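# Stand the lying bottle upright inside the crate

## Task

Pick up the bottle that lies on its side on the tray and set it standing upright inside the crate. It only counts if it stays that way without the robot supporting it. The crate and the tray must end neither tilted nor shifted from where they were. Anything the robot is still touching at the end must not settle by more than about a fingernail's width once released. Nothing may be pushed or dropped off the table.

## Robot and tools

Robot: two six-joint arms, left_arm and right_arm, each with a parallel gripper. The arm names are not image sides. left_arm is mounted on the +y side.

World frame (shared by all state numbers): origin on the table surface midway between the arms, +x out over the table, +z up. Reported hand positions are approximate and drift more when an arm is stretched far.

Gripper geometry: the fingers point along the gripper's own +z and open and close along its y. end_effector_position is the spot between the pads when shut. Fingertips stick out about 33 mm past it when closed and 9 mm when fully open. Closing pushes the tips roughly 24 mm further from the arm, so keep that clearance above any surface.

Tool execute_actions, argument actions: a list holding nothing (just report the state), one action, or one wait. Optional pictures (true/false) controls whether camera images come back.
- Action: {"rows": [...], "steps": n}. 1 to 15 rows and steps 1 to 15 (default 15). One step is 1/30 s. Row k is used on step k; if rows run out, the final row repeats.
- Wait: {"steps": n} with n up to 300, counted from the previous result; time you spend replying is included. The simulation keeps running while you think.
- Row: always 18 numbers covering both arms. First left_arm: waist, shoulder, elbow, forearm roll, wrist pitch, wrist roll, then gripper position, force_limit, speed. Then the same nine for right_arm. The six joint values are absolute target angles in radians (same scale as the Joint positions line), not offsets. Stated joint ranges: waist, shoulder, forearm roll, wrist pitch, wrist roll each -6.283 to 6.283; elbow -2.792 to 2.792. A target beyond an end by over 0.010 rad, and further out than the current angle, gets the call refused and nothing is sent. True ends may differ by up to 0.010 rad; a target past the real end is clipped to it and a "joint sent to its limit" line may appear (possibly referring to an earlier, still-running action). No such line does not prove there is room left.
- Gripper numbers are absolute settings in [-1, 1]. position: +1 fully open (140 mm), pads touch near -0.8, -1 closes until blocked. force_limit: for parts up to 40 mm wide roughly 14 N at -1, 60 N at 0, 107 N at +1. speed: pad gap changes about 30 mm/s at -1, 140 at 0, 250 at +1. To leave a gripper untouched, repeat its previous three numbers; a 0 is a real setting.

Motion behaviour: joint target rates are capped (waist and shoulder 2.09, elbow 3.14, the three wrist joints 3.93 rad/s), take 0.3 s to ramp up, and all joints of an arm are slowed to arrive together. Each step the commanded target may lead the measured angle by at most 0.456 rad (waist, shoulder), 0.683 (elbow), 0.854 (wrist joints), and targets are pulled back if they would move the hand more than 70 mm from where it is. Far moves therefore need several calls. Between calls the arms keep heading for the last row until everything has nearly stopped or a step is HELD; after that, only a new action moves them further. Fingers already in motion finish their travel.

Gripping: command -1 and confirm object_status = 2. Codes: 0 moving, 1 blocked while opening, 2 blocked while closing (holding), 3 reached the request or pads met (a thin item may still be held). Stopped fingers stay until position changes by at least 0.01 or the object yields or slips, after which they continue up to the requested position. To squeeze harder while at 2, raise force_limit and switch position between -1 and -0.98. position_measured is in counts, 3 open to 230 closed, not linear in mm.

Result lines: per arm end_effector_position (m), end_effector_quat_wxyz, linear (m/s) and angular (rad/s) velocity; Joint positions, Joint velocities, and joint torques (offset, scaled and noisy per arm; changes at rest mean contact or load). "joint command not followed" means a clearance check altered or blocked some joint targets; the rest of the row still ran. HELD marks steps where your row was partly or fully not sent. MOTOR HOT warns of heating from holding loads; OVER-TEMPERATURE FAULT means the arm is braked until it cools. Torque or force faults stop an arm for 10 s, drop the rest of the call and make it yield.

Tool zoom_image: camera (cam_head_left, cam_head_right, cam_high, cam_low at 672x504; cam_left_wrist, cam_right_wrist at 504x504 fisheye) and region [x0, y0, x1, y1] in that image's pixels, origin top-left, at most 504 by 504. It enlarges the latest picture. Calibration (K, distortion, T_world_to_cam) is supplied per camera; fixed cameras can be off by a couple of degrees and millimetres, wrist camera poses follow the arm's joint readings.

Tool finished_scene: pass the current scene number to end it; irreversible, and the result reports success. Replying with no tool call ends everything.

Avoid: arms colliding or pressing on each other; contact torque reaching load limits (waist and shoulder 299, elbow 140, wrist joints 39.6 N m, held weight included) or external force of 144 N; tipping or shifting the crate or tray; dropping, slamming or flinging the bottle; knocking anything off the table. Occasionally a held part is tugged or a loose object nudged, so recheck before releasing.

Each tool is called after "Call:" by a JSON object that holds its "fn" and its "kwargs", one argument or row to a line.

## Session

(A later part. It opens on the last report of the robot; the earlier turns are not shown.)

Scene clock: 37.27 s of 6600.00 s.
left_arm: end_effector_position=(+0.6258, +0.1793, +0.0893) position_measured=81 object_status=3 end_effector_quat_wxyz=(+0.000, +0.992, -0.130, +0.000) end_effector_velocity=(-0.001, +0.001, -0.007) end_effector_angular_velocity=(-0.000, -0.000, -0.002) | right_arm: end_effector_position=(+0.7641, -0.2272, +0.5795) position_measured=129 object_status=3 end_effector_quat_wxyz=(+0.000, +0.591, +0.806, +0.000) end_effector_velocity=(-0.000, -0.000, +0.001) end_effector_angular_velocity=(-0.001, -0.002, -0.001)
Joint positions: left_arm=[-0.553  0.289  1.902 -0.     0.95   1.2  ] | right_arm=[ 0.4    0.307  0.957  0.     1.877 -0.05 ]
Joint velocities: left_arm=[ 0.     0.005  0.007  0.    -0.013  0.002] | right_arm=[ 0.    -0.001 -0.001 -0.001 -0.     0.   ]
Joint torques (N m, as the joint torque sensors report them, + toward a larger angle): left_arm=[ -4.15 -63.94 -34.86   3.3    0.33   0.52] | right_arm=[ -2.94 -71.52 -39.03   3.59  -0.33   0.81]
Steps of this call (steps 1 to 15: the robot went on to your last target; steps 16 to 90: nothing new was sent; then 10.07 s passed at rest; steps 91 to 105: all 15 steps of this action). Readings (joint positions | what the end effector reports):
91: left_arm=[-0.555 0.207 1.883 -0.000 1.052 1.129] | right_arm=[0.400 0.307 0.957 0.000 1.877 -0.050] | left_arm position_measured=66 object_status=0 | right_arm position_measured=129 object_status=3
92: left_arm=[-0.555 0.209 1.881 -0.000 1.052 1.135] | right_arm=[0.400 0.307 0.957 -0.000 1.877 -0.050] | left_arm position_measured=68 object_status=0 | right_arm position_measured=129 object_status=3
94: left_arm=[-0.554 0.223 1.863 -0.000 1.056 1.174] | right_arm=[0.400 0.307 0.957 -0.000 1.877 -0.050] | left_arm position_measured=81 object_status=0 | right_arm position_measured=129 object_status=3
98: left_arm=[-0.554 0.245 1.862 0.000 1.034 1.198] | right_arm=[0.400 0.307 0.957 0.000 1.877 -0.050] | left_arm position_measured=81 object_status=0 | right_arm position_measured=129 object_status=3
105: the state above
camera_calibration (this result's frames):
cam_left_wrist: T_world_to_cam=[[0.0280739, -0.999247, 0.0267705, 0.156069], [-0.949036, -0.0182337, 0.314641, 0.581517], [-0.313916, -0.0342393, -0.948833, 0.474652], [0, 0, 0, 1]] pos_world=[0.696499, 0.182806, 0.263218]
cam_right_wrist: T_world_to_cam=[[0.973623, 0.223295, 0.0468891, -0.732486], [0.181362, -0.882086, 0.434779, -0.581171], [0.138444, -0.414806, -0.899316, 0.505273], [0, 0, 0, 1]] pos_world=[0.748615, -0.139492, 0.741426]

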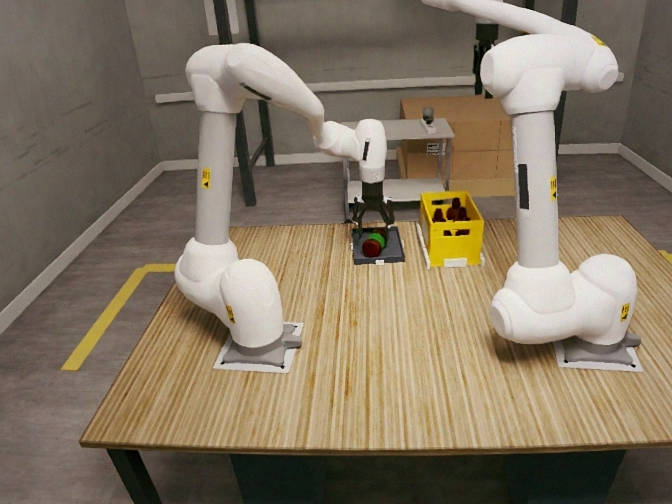

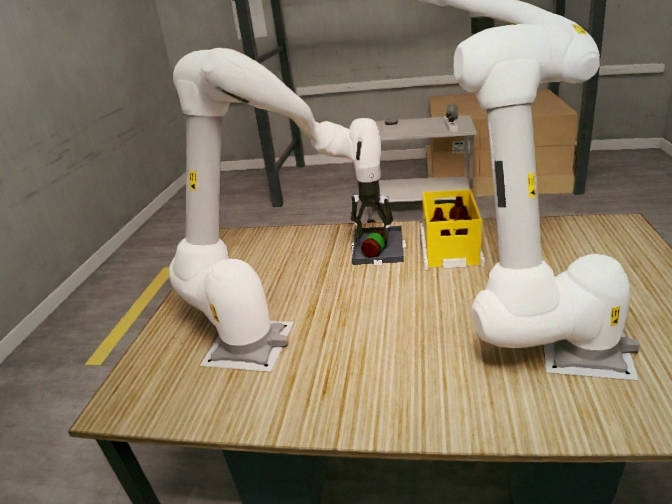

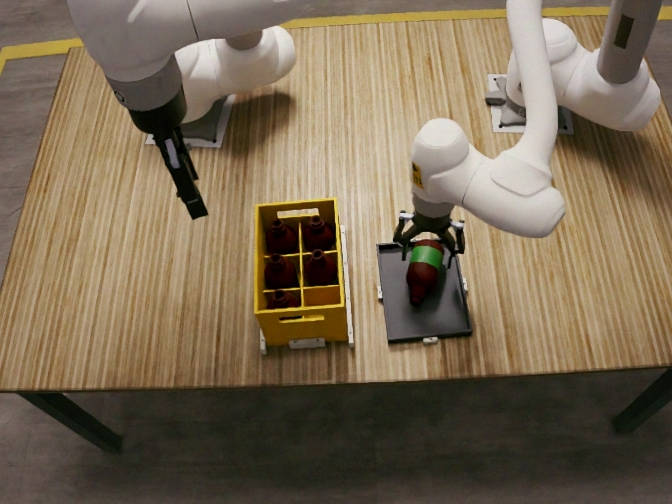

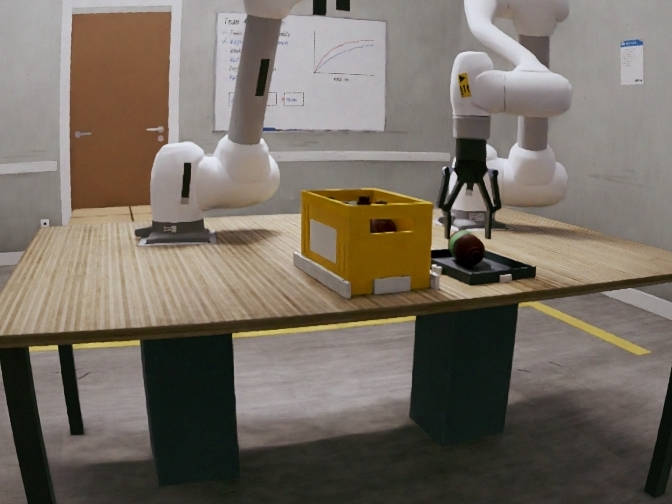

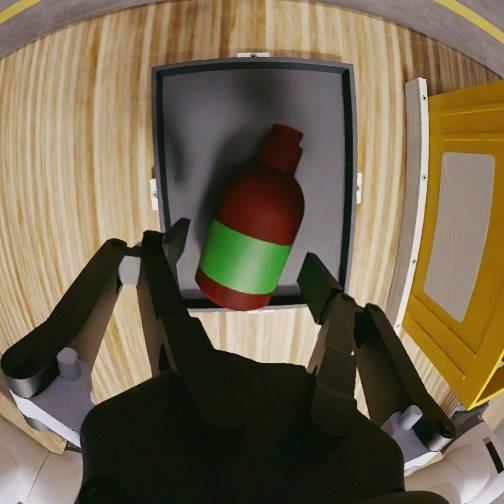

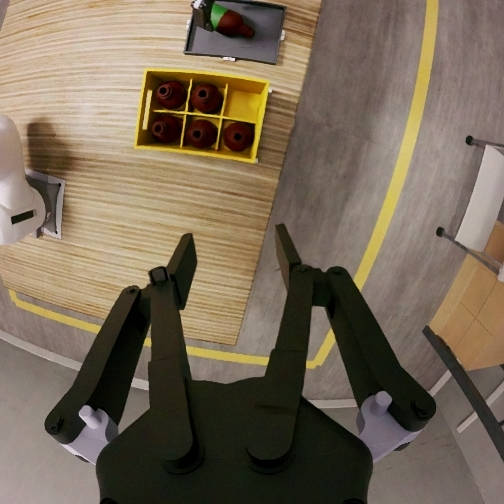

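Call:
{"fn": "execute_actions", "kwargs": {
  "actions": [
    {"rows":[[-0.549,0.3184,1.9263,0,0.8969,1.2,0.38,0,0,0.4,0.3074,0.957,0,1.877,-0.05,0,0,0]],"steps":12}
  ],
  "pictures": false
}}

Call:
{"fn": "execute_actions", "kwargs": {
  "actions": [
    {"rows":[[-0.549,0.3184,1.9263,0,0.8969,1.2,-1,0.3,-0.3,0.4,0.3074,0.957,0,1.877,-0.05,0,0,0]]}
  ],
  "pictures": false
}}

Call:
{"fn": "execute_actions", "kwargs": {
  "actions": [
    {"rows":[[-0.45,0.1,1.75,0,1.29,1.571,-1,0.3,-0.3,0.4,0.3074,0.957,0,1.877,-0.05,0,0,0]]}
  ],
  "pictures": false
}}

Call:
{"fn": "execute_actions", "kwargs": {
  "actions": [
    {"rows":[[-0.4,-0.0265,2.453,0,-0.856,1.571,-1,0.3,-0.3,0.4,0.3074,0.957,0,1.877,-0.05,0,0,0]]}
  ],
  "pictures": false
}}

Call:
{"fn": "execute_actions", "kwargs": {
  "actions": [
    {"steps":30}
  ],
  "pictures": false
}}

Call:
{"fn": "execute_actions", "kwargs": {
  "actions": [
    {"rows":[[-0.723,-0.0265,2.453,0,-0.856,1.571,-1,0.3,-0.3,0.8495,0.285,1.08,0,1.7766,-0.05,0,0,0]]}
  ],
  "pictures": false
}}

Call:
{"fn": "execute_actions", "kwargs": {
  "actions": [
    {"steps":25}
  ]
}}

Call:
{"fn": "zoom_image", "kwargs": {
  "camera": "cam_low",
  "region": [350, 0, 510, 150]
}}

Scene clock: 54.67 s of 6600.00 s.
left_arm: end_effector_position=(+0.6265, +0.1822, +0.0601) position_measured=81 object_status=3 end_effector_quat_wxyz=(-0.000, +0.992, -0.128, +0.000) end_effector_velocity=(-0.000, +0.000, -0.000) end_effector_angular_velocity=(+0.001, +0.000, -0.001) | right_arm: end_effector_position=(+0.7641, -0.2272, +0.5795) position_measured=129 object_status=3 end_effector_quat_wxyz=(+0.000, +0.591, +0.806, +0.000) end_effector_velocity=(-0.000, -0.000, -0.001) end_effector_angular_velocity=(-0.001, +0.001, -0.000)
Joint positions: left_arm=[-0.549  0.318  1.926  0.     0.897  1.2  ] | right_arm=[ 0.4    0.307  0.957  0.     1.877 -0.05 ]
Joint velocities: left_arm=[ 0.     0.     0.001  0.001 -0.001  0.001] | right_arm=[ 0.    -0.     0.002 -0.     0.     0.   ]
Joint torques (N m, as the joint torque sensors report them, + toward a larger angle): left_arm=[ -3.7  -67.22 -33.51   2.91   0.29   0.49] | right_arm=[ -3.48 -72.08 -39.71   3.65  -0.29   0.79]
Steps of this call (steps 1 to 15: the robot went on to your last target; steps 16 to 90: nothing new was sent; then 14.00 s passed at rest; steps 91 to 102: all 12 steps of this action). Readings (joint positions | what the end effector reports):
91: left_arm=[-0.553 0.290 1.902 0.000 0.950 1.200] | right_arm=[0.400 0.307 0.957 0.000 1.877 -0.050] | left_arm position_measured=81 object_status=3 | right_arm position_measured=129 object_status=3
92: left_arm=[-0.553 0.293 1.904 0.000 0.944 1.200] | right_arm=[0.400 0.307 0.957 0.000 1.877 -0.050] | left_arm position_measured=81 object_status=3 | right_arm position_measured=129 object_status=3
94: left_arm=[-0.550 0.310 1.919 0.000 0.913 1.200] | right_arm=[0.400 0.307 0.957 0.000 1.877 -0.050] | left_arm position_measured=81 object_status=3 | right_arm position_measured=129 object_status=3
98: left_arm=[-0.549 0.318 1.926 0.000 0.898 1.200] | right_arm=[0.400 0.307 0.957 0.000 1.877 -0.050] | left_arm position_measured=81 object_status=3 | right_arm position_measured=129 object_status=3
102: the state above

Scene clock: 55.17 s of 6600.00 s.
left_arm: end_effector_position=(+0.6265, +0.1822, +0.0600) position_measured=123 object_status=0 end_effector_quat_wxyz=(+0.000, +0.992, -0.128, -0.000) end_effector_velocity=(-0.000, +0.000, -0.000) end_effector_angular_velocity=(-0.000, +0.000, +0.001) | right_arm: end_effector_position=(+0.7641, -0.2272, +0.5795) position_measured=129 object_status=3 end_effector_quat_wxyz=(+0.000, +0.591, +0.806, +0.000) end_effector_velocity=(+0.000, +0.000, +0.001) end_effector_angular_velocity=(+0.001, -0.002, -0.000)
Joint positions: left_arm=[-0.549  0.318  1.926 -0.     0.897  1.2  ] | right_arm=[ 0.4    0.307  0.957  0.     1.877 -0.05 ]
Joint velocities: left_arm=[ 0.    -0.     0.001 -0.001 -0.    -0.001] | right_arm=[-0.    -0.    -0.001  0.    -0.     0.   ]
Joint torques (N m, as the joint torque sensors report them, + toward a larger angle): left_arm=[ -4.86 -54.22 -28.11   2.73  -1.11   0.46] | right_arm=[ -3.78 -71.36 -39.58   3.6   -0.28   0.78]
Steps of this call (steps 1 to 15: all 15 steps of this action). Readings (joint positions | what the end effector reports):
1: left_arm=[-0.549 0.318 1.926 0.000 0.897 1.200] | right_arm=[0.400 0.307 0.957 0.000 1.877 -0.050] | left_arm position_measured=81 object_status=0 | right_arm position_measured=129 object_status=3
2: left_arm=[-0.549 0.318 1.926 0.000 0.897 1.200] | right_arm=[0.400 0.307 0.957 -0.000 1.877 -0.050] | left_arm position_measured=83 object_status=0 | right_arm position_measured=129 object_status=3
4: left_arm=[-0.549 0.318 1.926 -0.000 0.897 1.200] | right_arm=[0.400 0.307 0.957 0.000 1.877 -0.050] | left_arm position_measured=94 object_status=0 | right_arm position_measured=129 object_status=3
8: left_arm=[-0.549 0.318 1.926 -0.000 0.897 1.200] | right_arm=[0.400 0.307 0.957 0.000 1.877 -0.050] | left_arm position_measured=117 object_status=0 | right_arm position_measured=129 object_status=3
15: the state above

Scene clock: 55.67 s of 6600.00 s.
left_arm: end_effector_position=(+0.6345, +0.2418, +0.2563) position_measured=123 object_status=2 end_effector_quat_wxyz=(+0.000, +0.969, -0.245, +0.001) end_effector_velocity=(-0.043, +0.147, +0.397) end_effector_angular_velocity=(-0.009, -0.014, -0.467) | right_arm: end_effector_position=(+0.7641, -0.2272, +0.5795) position_measured=129 object_status=3 end_effector_quat_wxyz=(+0.000, +0.591, +0.806, +0.000) end_effector_velocity=(-0.000, -0.001, -0.000) end_effector_angular_velocity=(-0.003, +0.000, -0.001)
Joint positions: left_arm=[-0.462  0.126  1.771  0.     1.244  1.527] | right_arm=[ 0.4    0.307  0.957  0.     1.877 -0.05 ]
Joint velocities: left_arm=[ 0.172 -0.384 -0.31  -0.001  0.677  0.64 ] | right_arm=[-0.    -0.     0.001 -0.003  0.    -0.   ]
Joint torques (N m, as the joint torque sensors report them, + toward a larger angle): left_arm=[ -6.78 -43.35 -37.35   3.19   0.41   0.31] | right_arm=[ -3.11 -71.36 -39.3    3.7   -0.28   0.83]
Steps of this call (steps 1 to 15: all 15 steps of this action). Readings (joint positions | what the end effector reports):
1: left_arm=[-0.549 0.318 1.926 -0.000 0.897 1.200] | right_arm=[0.400 0.307 0.957 0.000 1.877 -0.050] | left_arm position_measured=123 object_status=2 | right_arm position_measured=129 object_status=3
2: left_arm=[-0.548 0.316 1.924 -0.000 0.902 1.205] | right_arm=[0.400 0.307 0.957 0.000 1.877 -0.050] | left_arm position_measured=123 object_status=2 | right_arm position_measured=129 object_status=3
4: left_arm=[-0.536 0.289 1.903 -0.000 0.951 1.251] | right_arm=[0.400 0.307 0.957 0.000 1.877 -0.050] | left_arm position_measured=123 object_status=2 | right_arm position_measured=129 object_status=3
8: left_arm=[-0.507 0.226 1.852 0.000 1.063 1.356] | right_arm=[0.400 0.307 0.957 -0.000 1.877 -0.050] | left_arm position_measured=123 object_status=2 | right_arm position_measured=129 object_status=3
15: the state above

Scene clock: 56.17 s of 6600.00 s.
left_arm: end_effector_position=(+0.6133, +0.2820, +0.1255) position_measured=123 object_status=2 end_effector_quat_wxyz=(+0.040, +0.957, -0.240, +0.156) end_effector_velocity=(+0.078, +0.026, -0.310) end_effector_angular_velocity=(-0.904, -1.688, +0.071) | right_arm: end_effector_position=(+0.7641, -0.2272, +0.5795) position_measured=129 object_status=3 end_effector_quat_wxyz=(+0.000, +0.591, +0.806, +0.000) end_effector_velocity=(-0.000, +0.000, -0.001) end_effector_angular_velocity=(+0.001, +0.002, +0.001)
Joint positions: left_arm=[-0.42   0.024  2.182 -0.     0.611  1.564] | right_arm=[ 0.4    0.307  0.957  0.     1.877 -0.05 ]
Joint velocities: left_arm=[ 0.105 -0.262  1.411  0.    -3.065  0.036] | right_arm=[ 0.     0.001  0.001  0.001 -0.    -0.   ]
Joint torques (N m, as the joint torque sensors report them, + toward a larger angle): left_arm=[ -1.39 -41.57 -32.56   3.17  -0.99   0.46] | right_arm=[ -3.24 -71.68 -39.11   3.81  -0.36   0.8 ]
Steps of this call (steps 1 to 15: all 15 steps of this action). Readings (joint positions | what the end effector reports):
1: left_arm=[-0.456 0.114 1.762 0.000 1.264 1.546] | right_arm=[0.400 0.307 0.957 0.000 1.877 -0.050] | left_arm position_measured=123 object_status=2 | right_arm position_measured=129 object_status=3
2: left_arm=[-0.453 0.106 1.758 0.000 1.275 1.557] | right_arm=[0.400 0.307 0.957 0.000 1.877 -0.050] | left_arm position_measured=123 object_status=2 | right_arm position_measured=129 object_status=3
4: left_arm=[-0.449 0.096 1.783 0.000 1.255 1.557] | right_arm=[0.400 0.307 0.957 0.000 1.877 -0.050] | left_arm position_measured=123 object_status=2 | right_arm position_measured=129 object_status=3
8: left_arm=[-0.440 0.073 1.919 -0.000 1.081 1.557] | right_arm=[0.400 0.307 0.957 0.000 1.877 -0.050] | left_arm position_measured=123 object_status=2 | right_arm position_measured=129 object_status=3
15: the state above

Scene clock: 57.17 s of 6600.00 s.
left_arm: end_effector_position=(+0.7173, +0.2411, +0.3503) position_measured=123 object_status=2 end_effector_quat_wxyz=(+0.167, +0.687, -0.167, +0.687) end_effector_velocity=(-0.000, +0.000, +0.001) end_effector_angular_velocity=(-0.001, -0.003, -0.001) | right_arm: end_effector_position=(+0.7641, -0.2272, +0.5795) position_measured=129 object_status=3 end_effector_quat_wxyz=(+0.000, +0.591, +0.806, +0.000) end_effector_velocity=(-0.000, +0.000, -0.001) end_effector_angular_velocity=(+0.001, +0.001, +0.001)
Joint positions: left_arm=[-0.4   -0.026  2.453  0.    -0.856  1.571] | right_arm=[ 0.4    0.307  0.957  0.     1.877 -0.05 ]
Joint velocities: left_arm=[ 0.001 -0.001  0.     0.002 -0.003 -0.001] | right_arm=[-0.     0.     0.001  0.001  0.    -0.001]
Joint torques (N m, as the joint torque sensors report them, + toward a larger angle): left_arm=[ -5.22 -31.06 -32.91   2.47  -3.27   0.49] | right_arm=[ -3.33 -71.69 -39.13   3.66  -0.39   0.81]
Steps of this call (steps 1 to 30: the robot went on to your last target). Readings (joint positions | what the end effector reports):
1: left_arm=[-0.417 0.015 2.229 -0.000 0.501 1.565] | right_arm=[0.400 0.307 0.957 0.000 1.877 -0.050] | left_arm position_measured=123 object_status=2 | right_arm position_measured=129 object_status=3
2: left_arm=[-0.414 0.007 2.271 -0.000 0.386 1.566] | right_arm=[0.400 0.307 0.957 0.000 1.877 -0.050] | left_arm position_measured=123 object_status=2 | right_arm position_measured=129 object_status=3
4: left_arm=[-0.408 -0.005 2.339 -0.000 0.177 1.568] | right_arm=[0.400 0.307 0.957 0.000 1.877 -0.050] | left_arm position_measured=123 object_status=2 | right_arm position_measured=129 object_status=3
8: left_arm=[-0.405 -0.014 2.384 -0.000 -0.088 1.569] | right_arm=[0.400 0.307 0.957 0.000 1.877 -0.050] | left_arm position_measured=123 object_status=2 | right_arm position_measured=129 object_status=3
30: the state above

Scene clock: 57.67 s of 6600.00 s.
left_arm: end_effector_position=(+0.6198, +0.0861, +0.3503) position_measured=123 object_status=2 end_effector_quat_wxyz=(+0.258, +0.658, -0.258, +0.659) end_effector_velocity=(-0.265, -0.317, -0.000) end_effector_angular_velocity=(-0.000, +0.001, -0.604) | right_arm: end_effector_position=(+0.6882, -0.0595, +0.5511) position_measured=129 object_status=3 end_effector_quat_wxyz=(-0.000, +0.484, +0.875, -0.000) end_effector_velocity=(-0.227, +0.363, -0.067) end_effector_angular_velocity=(-0.000, +0.002, +0.592)
Joint positions: left_arm=[-0.669 -0.027  2.453  0.    -0.856  1.571] | right_arm=[ 0.656  0.295  1.027  0.     1.82  -0.05 ]
Joint velocities: left_arm=[-0.604 -0.     0.001 -0.001 -0.    -0.   ] | right_arm=[ 0.592 -0.029  0.163  0.001 -0.132  0.   ]
Joint torques (N m, as the joint torque sensors report them, + toward a larger angle): left_arm=[ -4.28 -29.56 -32.32   2.36  -3.22   0.42] | right_arm=[ -4.87 -75.02 -39.29   3.76  -0.12   0.82]
Steps of this call (steps 1 to 15: all 15 steps of this action). Readings (joint positions | what the end effector reports):
1: left_arm=[-0.400 -0.026 2.453 0.000 -0.856 1.571] | right_arm=[0.400 0.307 0.957 -0.000 1.877 -0.050] | left_arm position_measured=123 object_status=2 | right_arm position_measured=129 object_status=3
2: left_arm=[-0.403 -0.027 2.453 0.000 -0.856 1.571] | right_arm=[0.403 0.307 0.957 0.000 1.877 -0.050] | left_arm position_measured=123 object_status=2 | right_arm position_measured=129 object_status=3
4: left_arm=[-0.430 -0.027 2.453 0.000 -0.856 1.571] | right_arm=[0.430 0.306 0.965 0.000 1.870 -0.050] | left_arm position_measured=123 object_status=2 | right_arm position_measured=129 object_status=3
8: left_arm=[-0.521 -0.027 2.453 0.000 -0.856 1.571] | right_arm=[0.516 0.302 0.989 0.000 1.851 -0.050] | left_arm position_measured=123 object_status=2 | right_arm position_measured=129 object_status=3
15: the state above

Scene clock: 58.50 s of 6600.00 s.
left_arm: end_effector_position=(+0.5953, +0.0583, +0.3503) position_measured=123 object_status=2 end_effector_quat_wxyz=(+0.276, +0.651, -0.276, +0.651) end_effector_velocity=(+0.000, -0.001, -0.001) end_effector_angular_velocity=(+0.004, -0.001, -0.001) | right_arm: end_effector_position=(+0.6028, +0.0512, +0.5292) position_measured=129 object_status=3 end_effector_quat_wxyz=(-0.000, +0.397, +0.918, +0.000) end_effector_velocity=(+0.000, +0.001, -0.000) end_effector_angular_velocity=(+0.000, +0.001, -0.000)
Joint positions: left_arm=[-0.723 -0.026  2.453  0.    -0.856  1.571] | right_arm=[ 0.849  0.285  1.08   0.     1.777 -0.05 ]
Joint velocities: left_arm=[-0.     0.002 -0.     0.001  0.     0.003] | right_arm=[ 0.     0.001 -0.001  0.001  0.     0.   ]
Joint torques (N m, as the joint torque sensors report them, + toward a larger angle): left_arm=[ -5.09 -29.5  -33.64   2.71  -3.09   0.32] | right_arm=[ -3.3  -70.44 -40.59   3.86  -0.41   0.68]
Steps of this call (steps 1 to 25: the robot went on to your last target). Readings (joint positions | what the end effector reports):
1: left_arm=[-0.688 -0.027 2.453 0.000 -0.856 1.571] | right_arm=[0.676 0.294 1.032 0.000 1.816 -0.050] | left_arm position_measured=123 object_status=2 | right_arm position_measured=129 object_status=3
2: left_arm=[-0.703 -0.026 2.453 0.000 -0.856 1.571] | right_arm=[0.696 0.293 1.038 0.000 1.811 -0.050] | left_arm position_measured=123 object_status=2 | right_arm position_measured=129 object_status=3
4: left_arm=[-0.720 -0.026 2.453 0.000 -0.856 1.571] | right_arm=[0.736 0.291 1.049 0.000 1.802 -0.050] | left_arm position_measured=123 object_status=2 | right_arm position_measured=129 object_status=3
8: left_arm=[-0.723 -0.026 2.453 0.000 -0.856 1.571] | right_arm=[0.814 0.287 1.070 0.000 1.785 -0.050] | left_arm position_measured=123 object_status=2 | right_arm position_measured=129 object_status=3
25: the state above
camera_calibration (this result's frames):
cam_left_wrist: T_world_to_cam=[[-0.706481, -0.64829, 0.283908, 0.355815], [-0.406778, 0.0436847, -0.912482, 0.571619], [0.579151, -0.760139, -0.294573, -0.00991022], [0, 0, 0, 1]] pos_world=[0.489638, 0.198167, 0.417654]
cam_right_wrist: T_world_to_cam=[[0.779891, 0.624172, 0.0466858, -0.538867], [0.546706, -0.715616, 0.434749, -0.513218], [0.304767, -0.313533, -0.899341, 0.492388], [0, 0, 0, 1]] pos_world=[0.550773, 0.123459, 0.691103]

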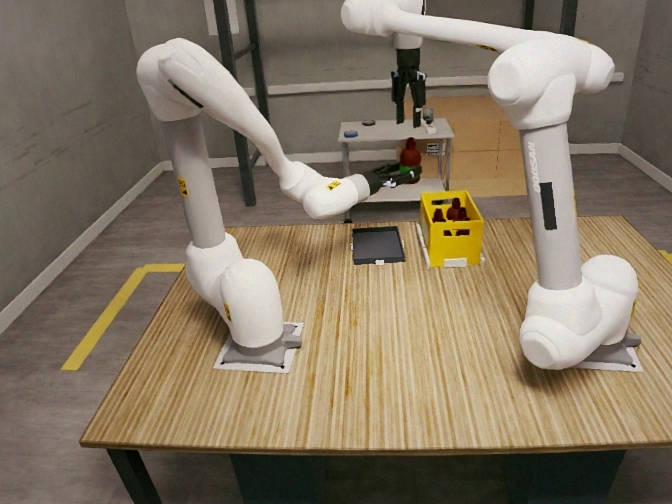

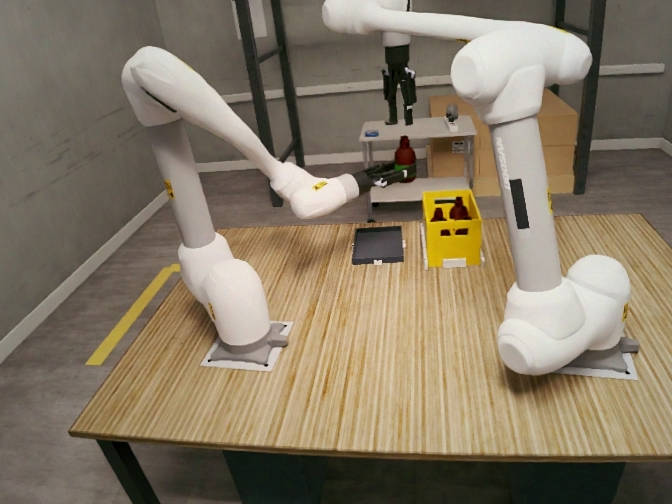

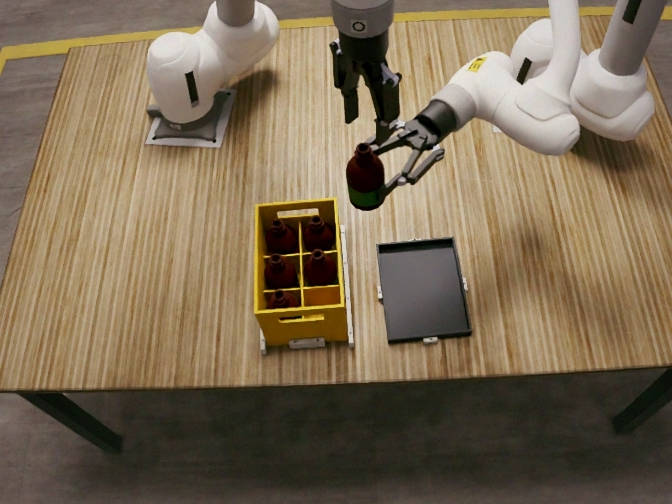

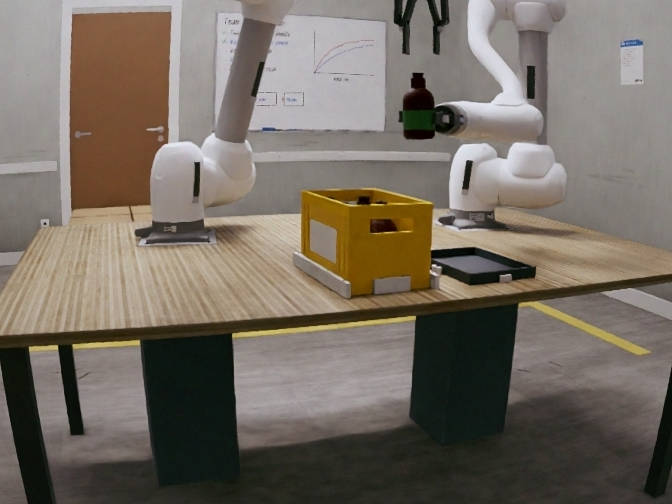

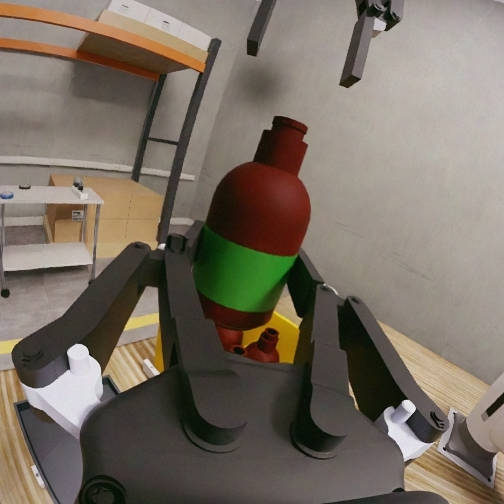

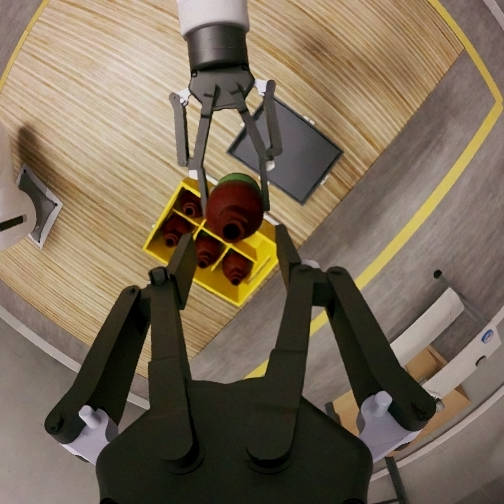

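Region (350, 0, 510, 150) of cam_low's 672x504 image, scaled by 3.150, with more detail than that image has; it fills the top 472 rows of this view, and the rest is white.

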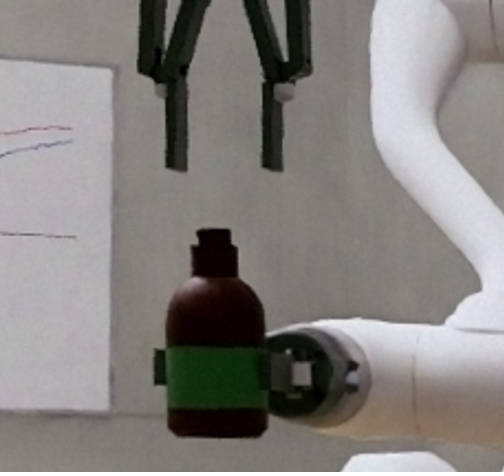

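Call:
{"fn": "execute_actions", "kwargs": {
  "actions": [
    {"rows":[[-0.723,-0.0265,2.453,0,-0.856,1.571,-1,0.3,-0.3,0.8435,0.2625,1.232,0,1.647,-0.05,0,0,0]],"steps":15}
  ]
}}

Call:
{"fn": "execute_actions", "kwargs": {
  "actions": [
    {"steps":15}
  ]
}}

Call:
{"fn": "zoom_image", "kwargs": {
  "camera": "cam_low",
  "region": [350,0,510,150]
}}

Scene clock: 87.77 s of 6600.00 s.
left_arm: end_effector_position=(+0.5953, +0.0583, +0.3503) position_measured=123 object_status=2 end_effector_quat_wxyz=(+0.276, +0.651, -0.276, +0.651) end_effector_velocity=(+0.000, -0.000, -0.002) end_effector_angular_velocity=(+0.003, +0.001, -0.000) | right_arm: end_effector_position=(+0.6033, +0.0459, +0.4614) position_measured=129 object_status=3 end_effector_quat_wxyz=(+0.000, +0.400, +0.917, +0.000) end_effector_velocity=(-0.000, +0.001, +0.001) end_effector_angular_velocity=(+0.003, -0.001, -0.000)
Joint positions: left_arm=[-0.723 -0.026  2.453  0.    -0.856  1.571] | right_arm=[ 0.844  0.262  1.232 -0.     1.647 -0.05 ]
Joint velocities: left_arm=[0.    0.002 0.    0.001 0.    0.001] | right_arm=[-0.    -0.001 -0.001  0.002 -0.001  0.   ]
Joint torques (N m, as the joint torque sensors report them, + toward a larger angle): left_arm=[ -2.41 -29.96 -31.95   2.6   -3.06   0.59] | right_arm=[ -3.42 -70.04 -41.79   3.74  -0.25   0.78]
Steps of this call (steps 1 to 15: the robot went on to your last target; steps 16 to 90: nothing new was sent; then 25.77 s passed at rest; steps 91 to 105: all 15 steps of this action). Readings (joint positions | what the end effector reports):
91: left_arm=[-0.723 -0.027 2.453 -0.000 -0.856 1.571] | right_arm=[0.850 0.285 1.080 -0.000 1.777 -0.050] | left_arm position_measured=123 object_status=2 | right_arm position_measured=129 object_status=3
92: left_arm=[-0.723 -0.027 2.453 -0.000 -0.856 1.571] | right_arm=[0.849 0.284 1.084 -0.000 1.773 -0.050] | left_arm position_measured=123 object_status=2 | right_arm position_measured=129 object_status=3
94: left_arm=[-0.723 -0.027 2.453 -0.000 -0.856 1.571] | right_arm=[0.848 0.278 1.126 -0.000 1.737 -0.050] | left_arm position_measured=123 object_status=2 | right_arm position_measured=129 object_status=3
98: left_arm=[-0.723 -0.027 2.453 -0.000 -0.856 1.571] | right_arm=[0.844 0.264 1.226 -0.000 1.652 -0.050] | left_arm position_measured=123 object_status=2 | right_arm position_measured=129 object_status=3
105: the state above
camera_calibration (this result's frames):
cam_left_wrist: T_world_to_cam=[[-0.706493, -0.648278, 0.283908, 0.355809], [-0.406745, 0.0436494, -0.912498, 0.571646], [0.57916, -0.760152, -0.294522, -0.00993775], [0, 0, 0, 1]] pos_world=[0.489646, 0.198156, 0.417682]
cam_right_wrist: T_world_to_cam=[[0.783608, 0.619486, 0.0468462, -0.534899], [0.542318, -0.71888, 0.434859, -0.485049], [0.303066, -0.315354, -0.899279, 0.430707], [0, 0, 0, 1]] pos_world=[0.551669, 0.118495, 0.623312]

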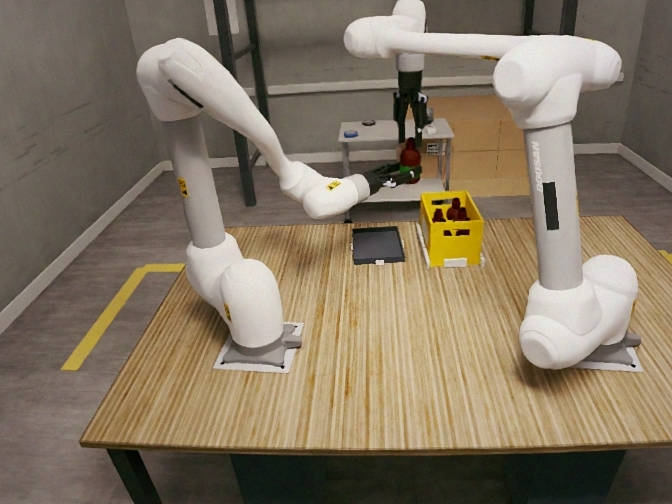

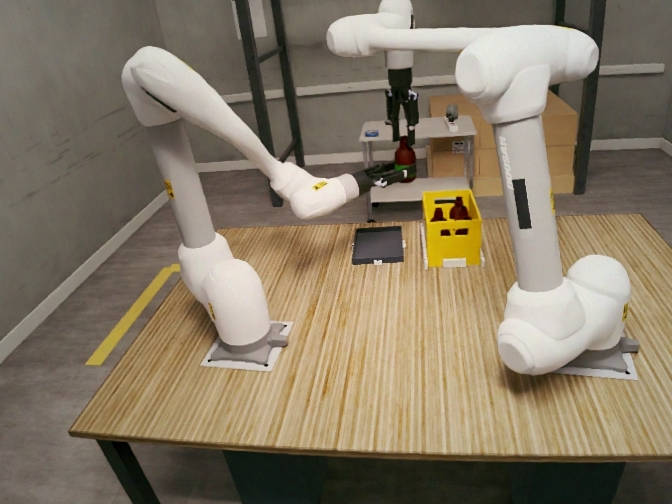

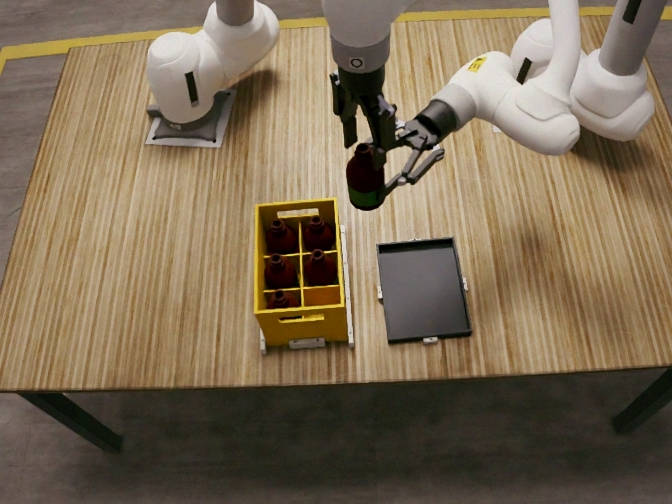

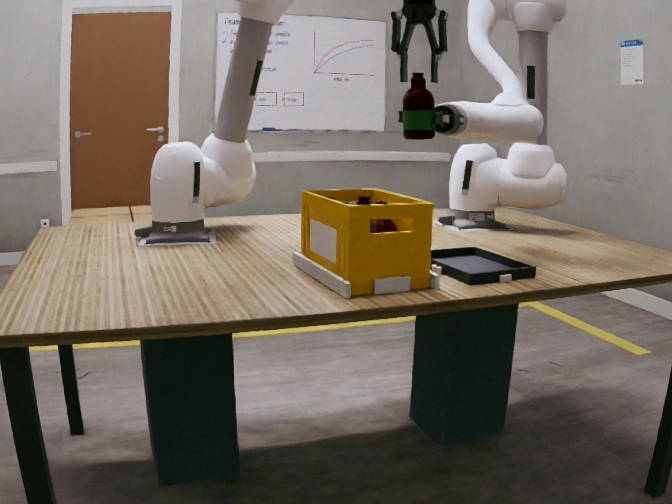

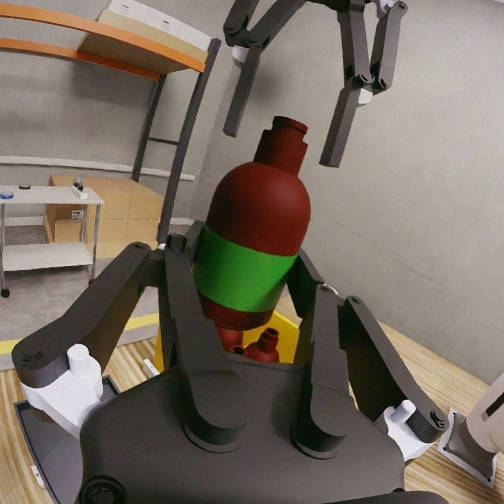

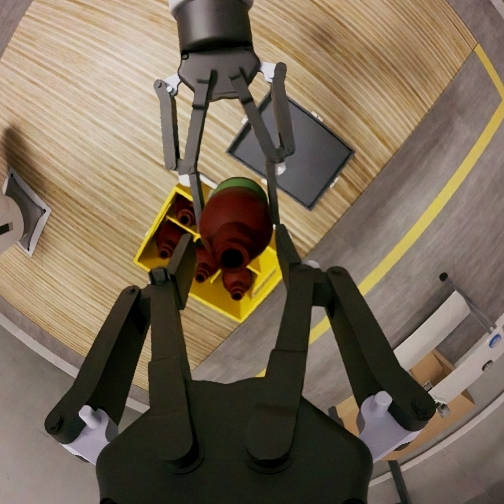

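Scene clock: 88.27 s of 6600.00 s.
left_arm: end_effector_position=(+0.5953, +0.0583, +0.3503) position_measured=123 object_status=2 end_effector_quat_wxyz=(+0.276, +0.651, -0.276, +0.651) end_effector_velocity=(-0.000, -0.001, -0.000) end_effector_angular_velocity=(-0.000, +0.000, -0.000) | right_arm: end_effector_position=(+0.6033, +0.0460, +0.4614) position_measured=129 object_status=3 end_effector_quat_wxyz=(+0.000, +0.400, +0.917, +0.000) end_effector_velocity=(+0.000, +0.000, +0.001) end_effector_angular_velocity=(+0.001, -0.002, -0.000)
Joint positions: left_arm=[-0.723 -0.027  2.453 -0.    -0.856  1.571] | right_arm=[ 0.844  0.262  1.232 -0.     1.647 -0.05 ]
Joint velocities: left_arm=[-0.001  0.001 -0.    -0.001 -0.001  0.   ] | right_arm=[-0.    -0.    -0.002 -0.001 -0.     0.   ]
Joint torques (N m, as the joint torque sensors report them, + toward a larger angle): left_arm=[ -2.21 -30.95 -32.78   2.56  -3.28   0.53] | right_arm=[ -3.66 -69.   -41.27   3.86  -0.29   0.83]
Steps of this call (steps 1 to 15: the robot went on to your last target). Readings (joint positions | what the end effector reports):
1: left_arm=[-0.723 -0.027 2.453 -0.000 -0.856 1.571] | right_arm=[0.844 0.262 1.232 -0.000 1.647 -0.050] | left_arm position_measured=123 object_status=2 | right_arm position_measured=129 object_status=3
2: left_arm=[-0.723 -0.027 2.453 -0.000 -0.856 1.571] | right_arm=[0.844 0.262 1.232 -0.000 1.647 -0.050] | left_arm position_measured=123 object_status=2 | right_arm position_measured=129 object_status=3
4: left_arm=[-0.723 -0.027 2.453 -0.000 -0.856 1.571] | right_arm=[0.844 0.262 1.232 -0.000 1.647 -0.050] | left_arm position_measured=123 object_status=2 | right_arm position_measured=129 object_status=3
8: left_arm=[-0.723 -0.027 2.453 -0.000 -0.856 1.571] | right_arm=[0.844 0.262 1.232 -0.000 1.647 -0.050] | left_arm position_measured=123 object_status=2 | right_arm position_measured=129 object_status=3
15: the state above
All arms were judged still, so your last target was given up. Only a new action makes them travel on or press farther. Fingers that are still opening or closing keep moving.
camera_calibration (this result's frames):
cam_left_wrist: T_world_to_cam=[[-0.706493, -0.648278, 0.283908, 0.355808], [-0.406745, 0.0436492, -0.912498, 0.571646], [0.57916, -0.760152, -0.294522, -0.00993785], [0, 0, 0, 1]] pos_world=[0.489646, 0.198157, 0.417682]
cam_right_wrist: T_world_to_cam=[[0.783616, 0.619479, 0.0468191, -0.534883], [0.542346, -0.718905, 0.434783, -0.484992], [0.302997, -0.31531, -0.899318, 0.43073], [0, 0, 0, 1]] pos_world=[0.551666, 0.1185, 0.623272]

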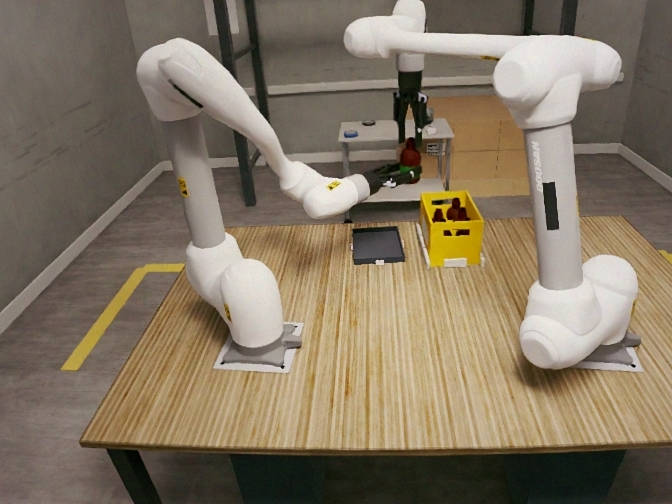

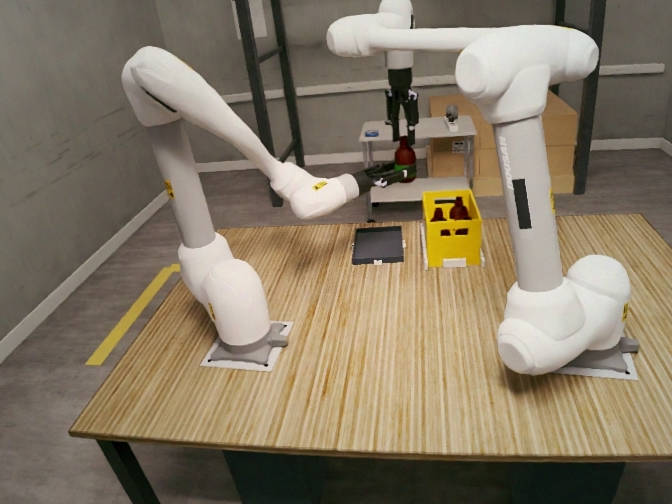

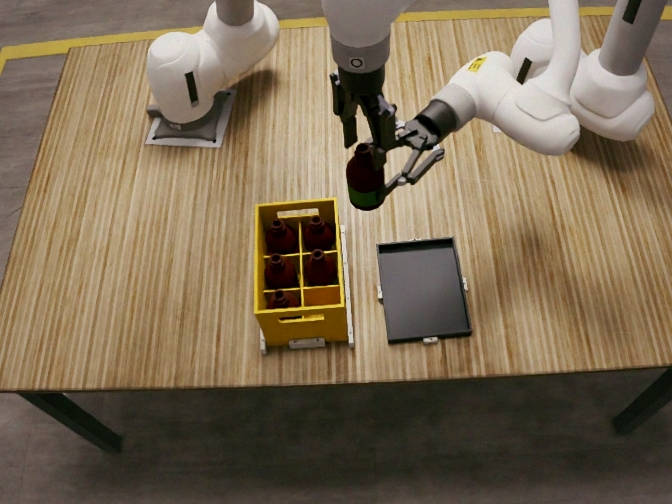

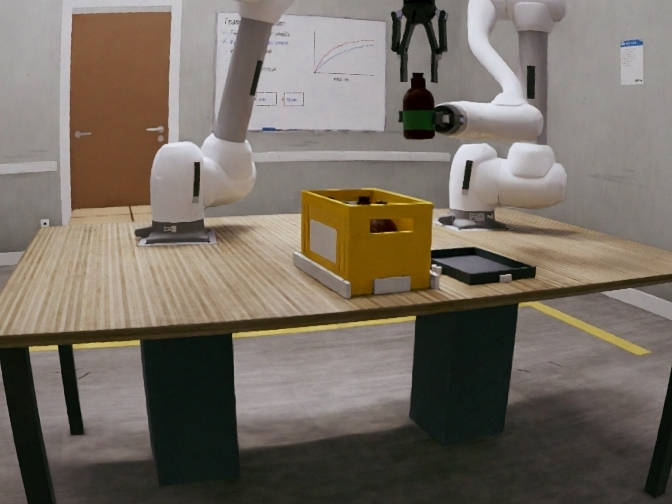

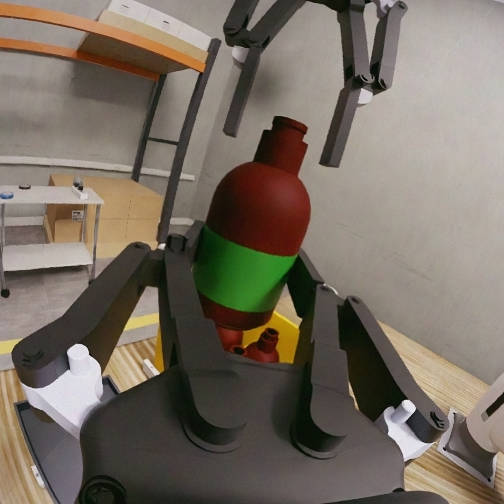

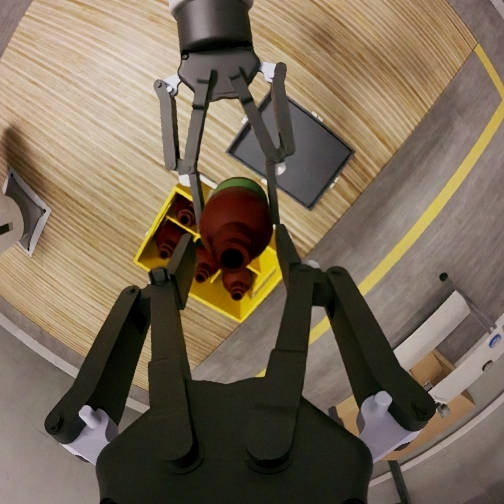

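Region (350, 0, 510, 150) of cam_low's 672x504 image, scaled by 3.150, with more detail than that image has; it fills the top 472 rows of this view, and the rest is white.

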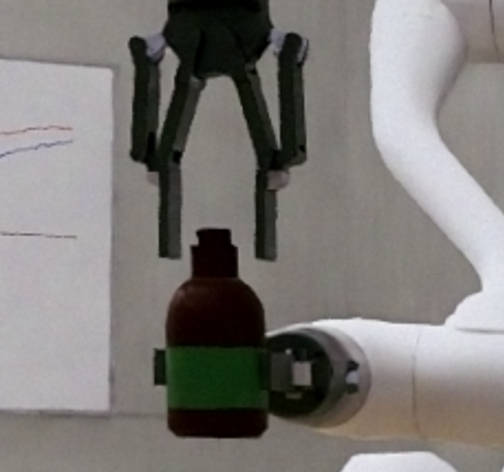

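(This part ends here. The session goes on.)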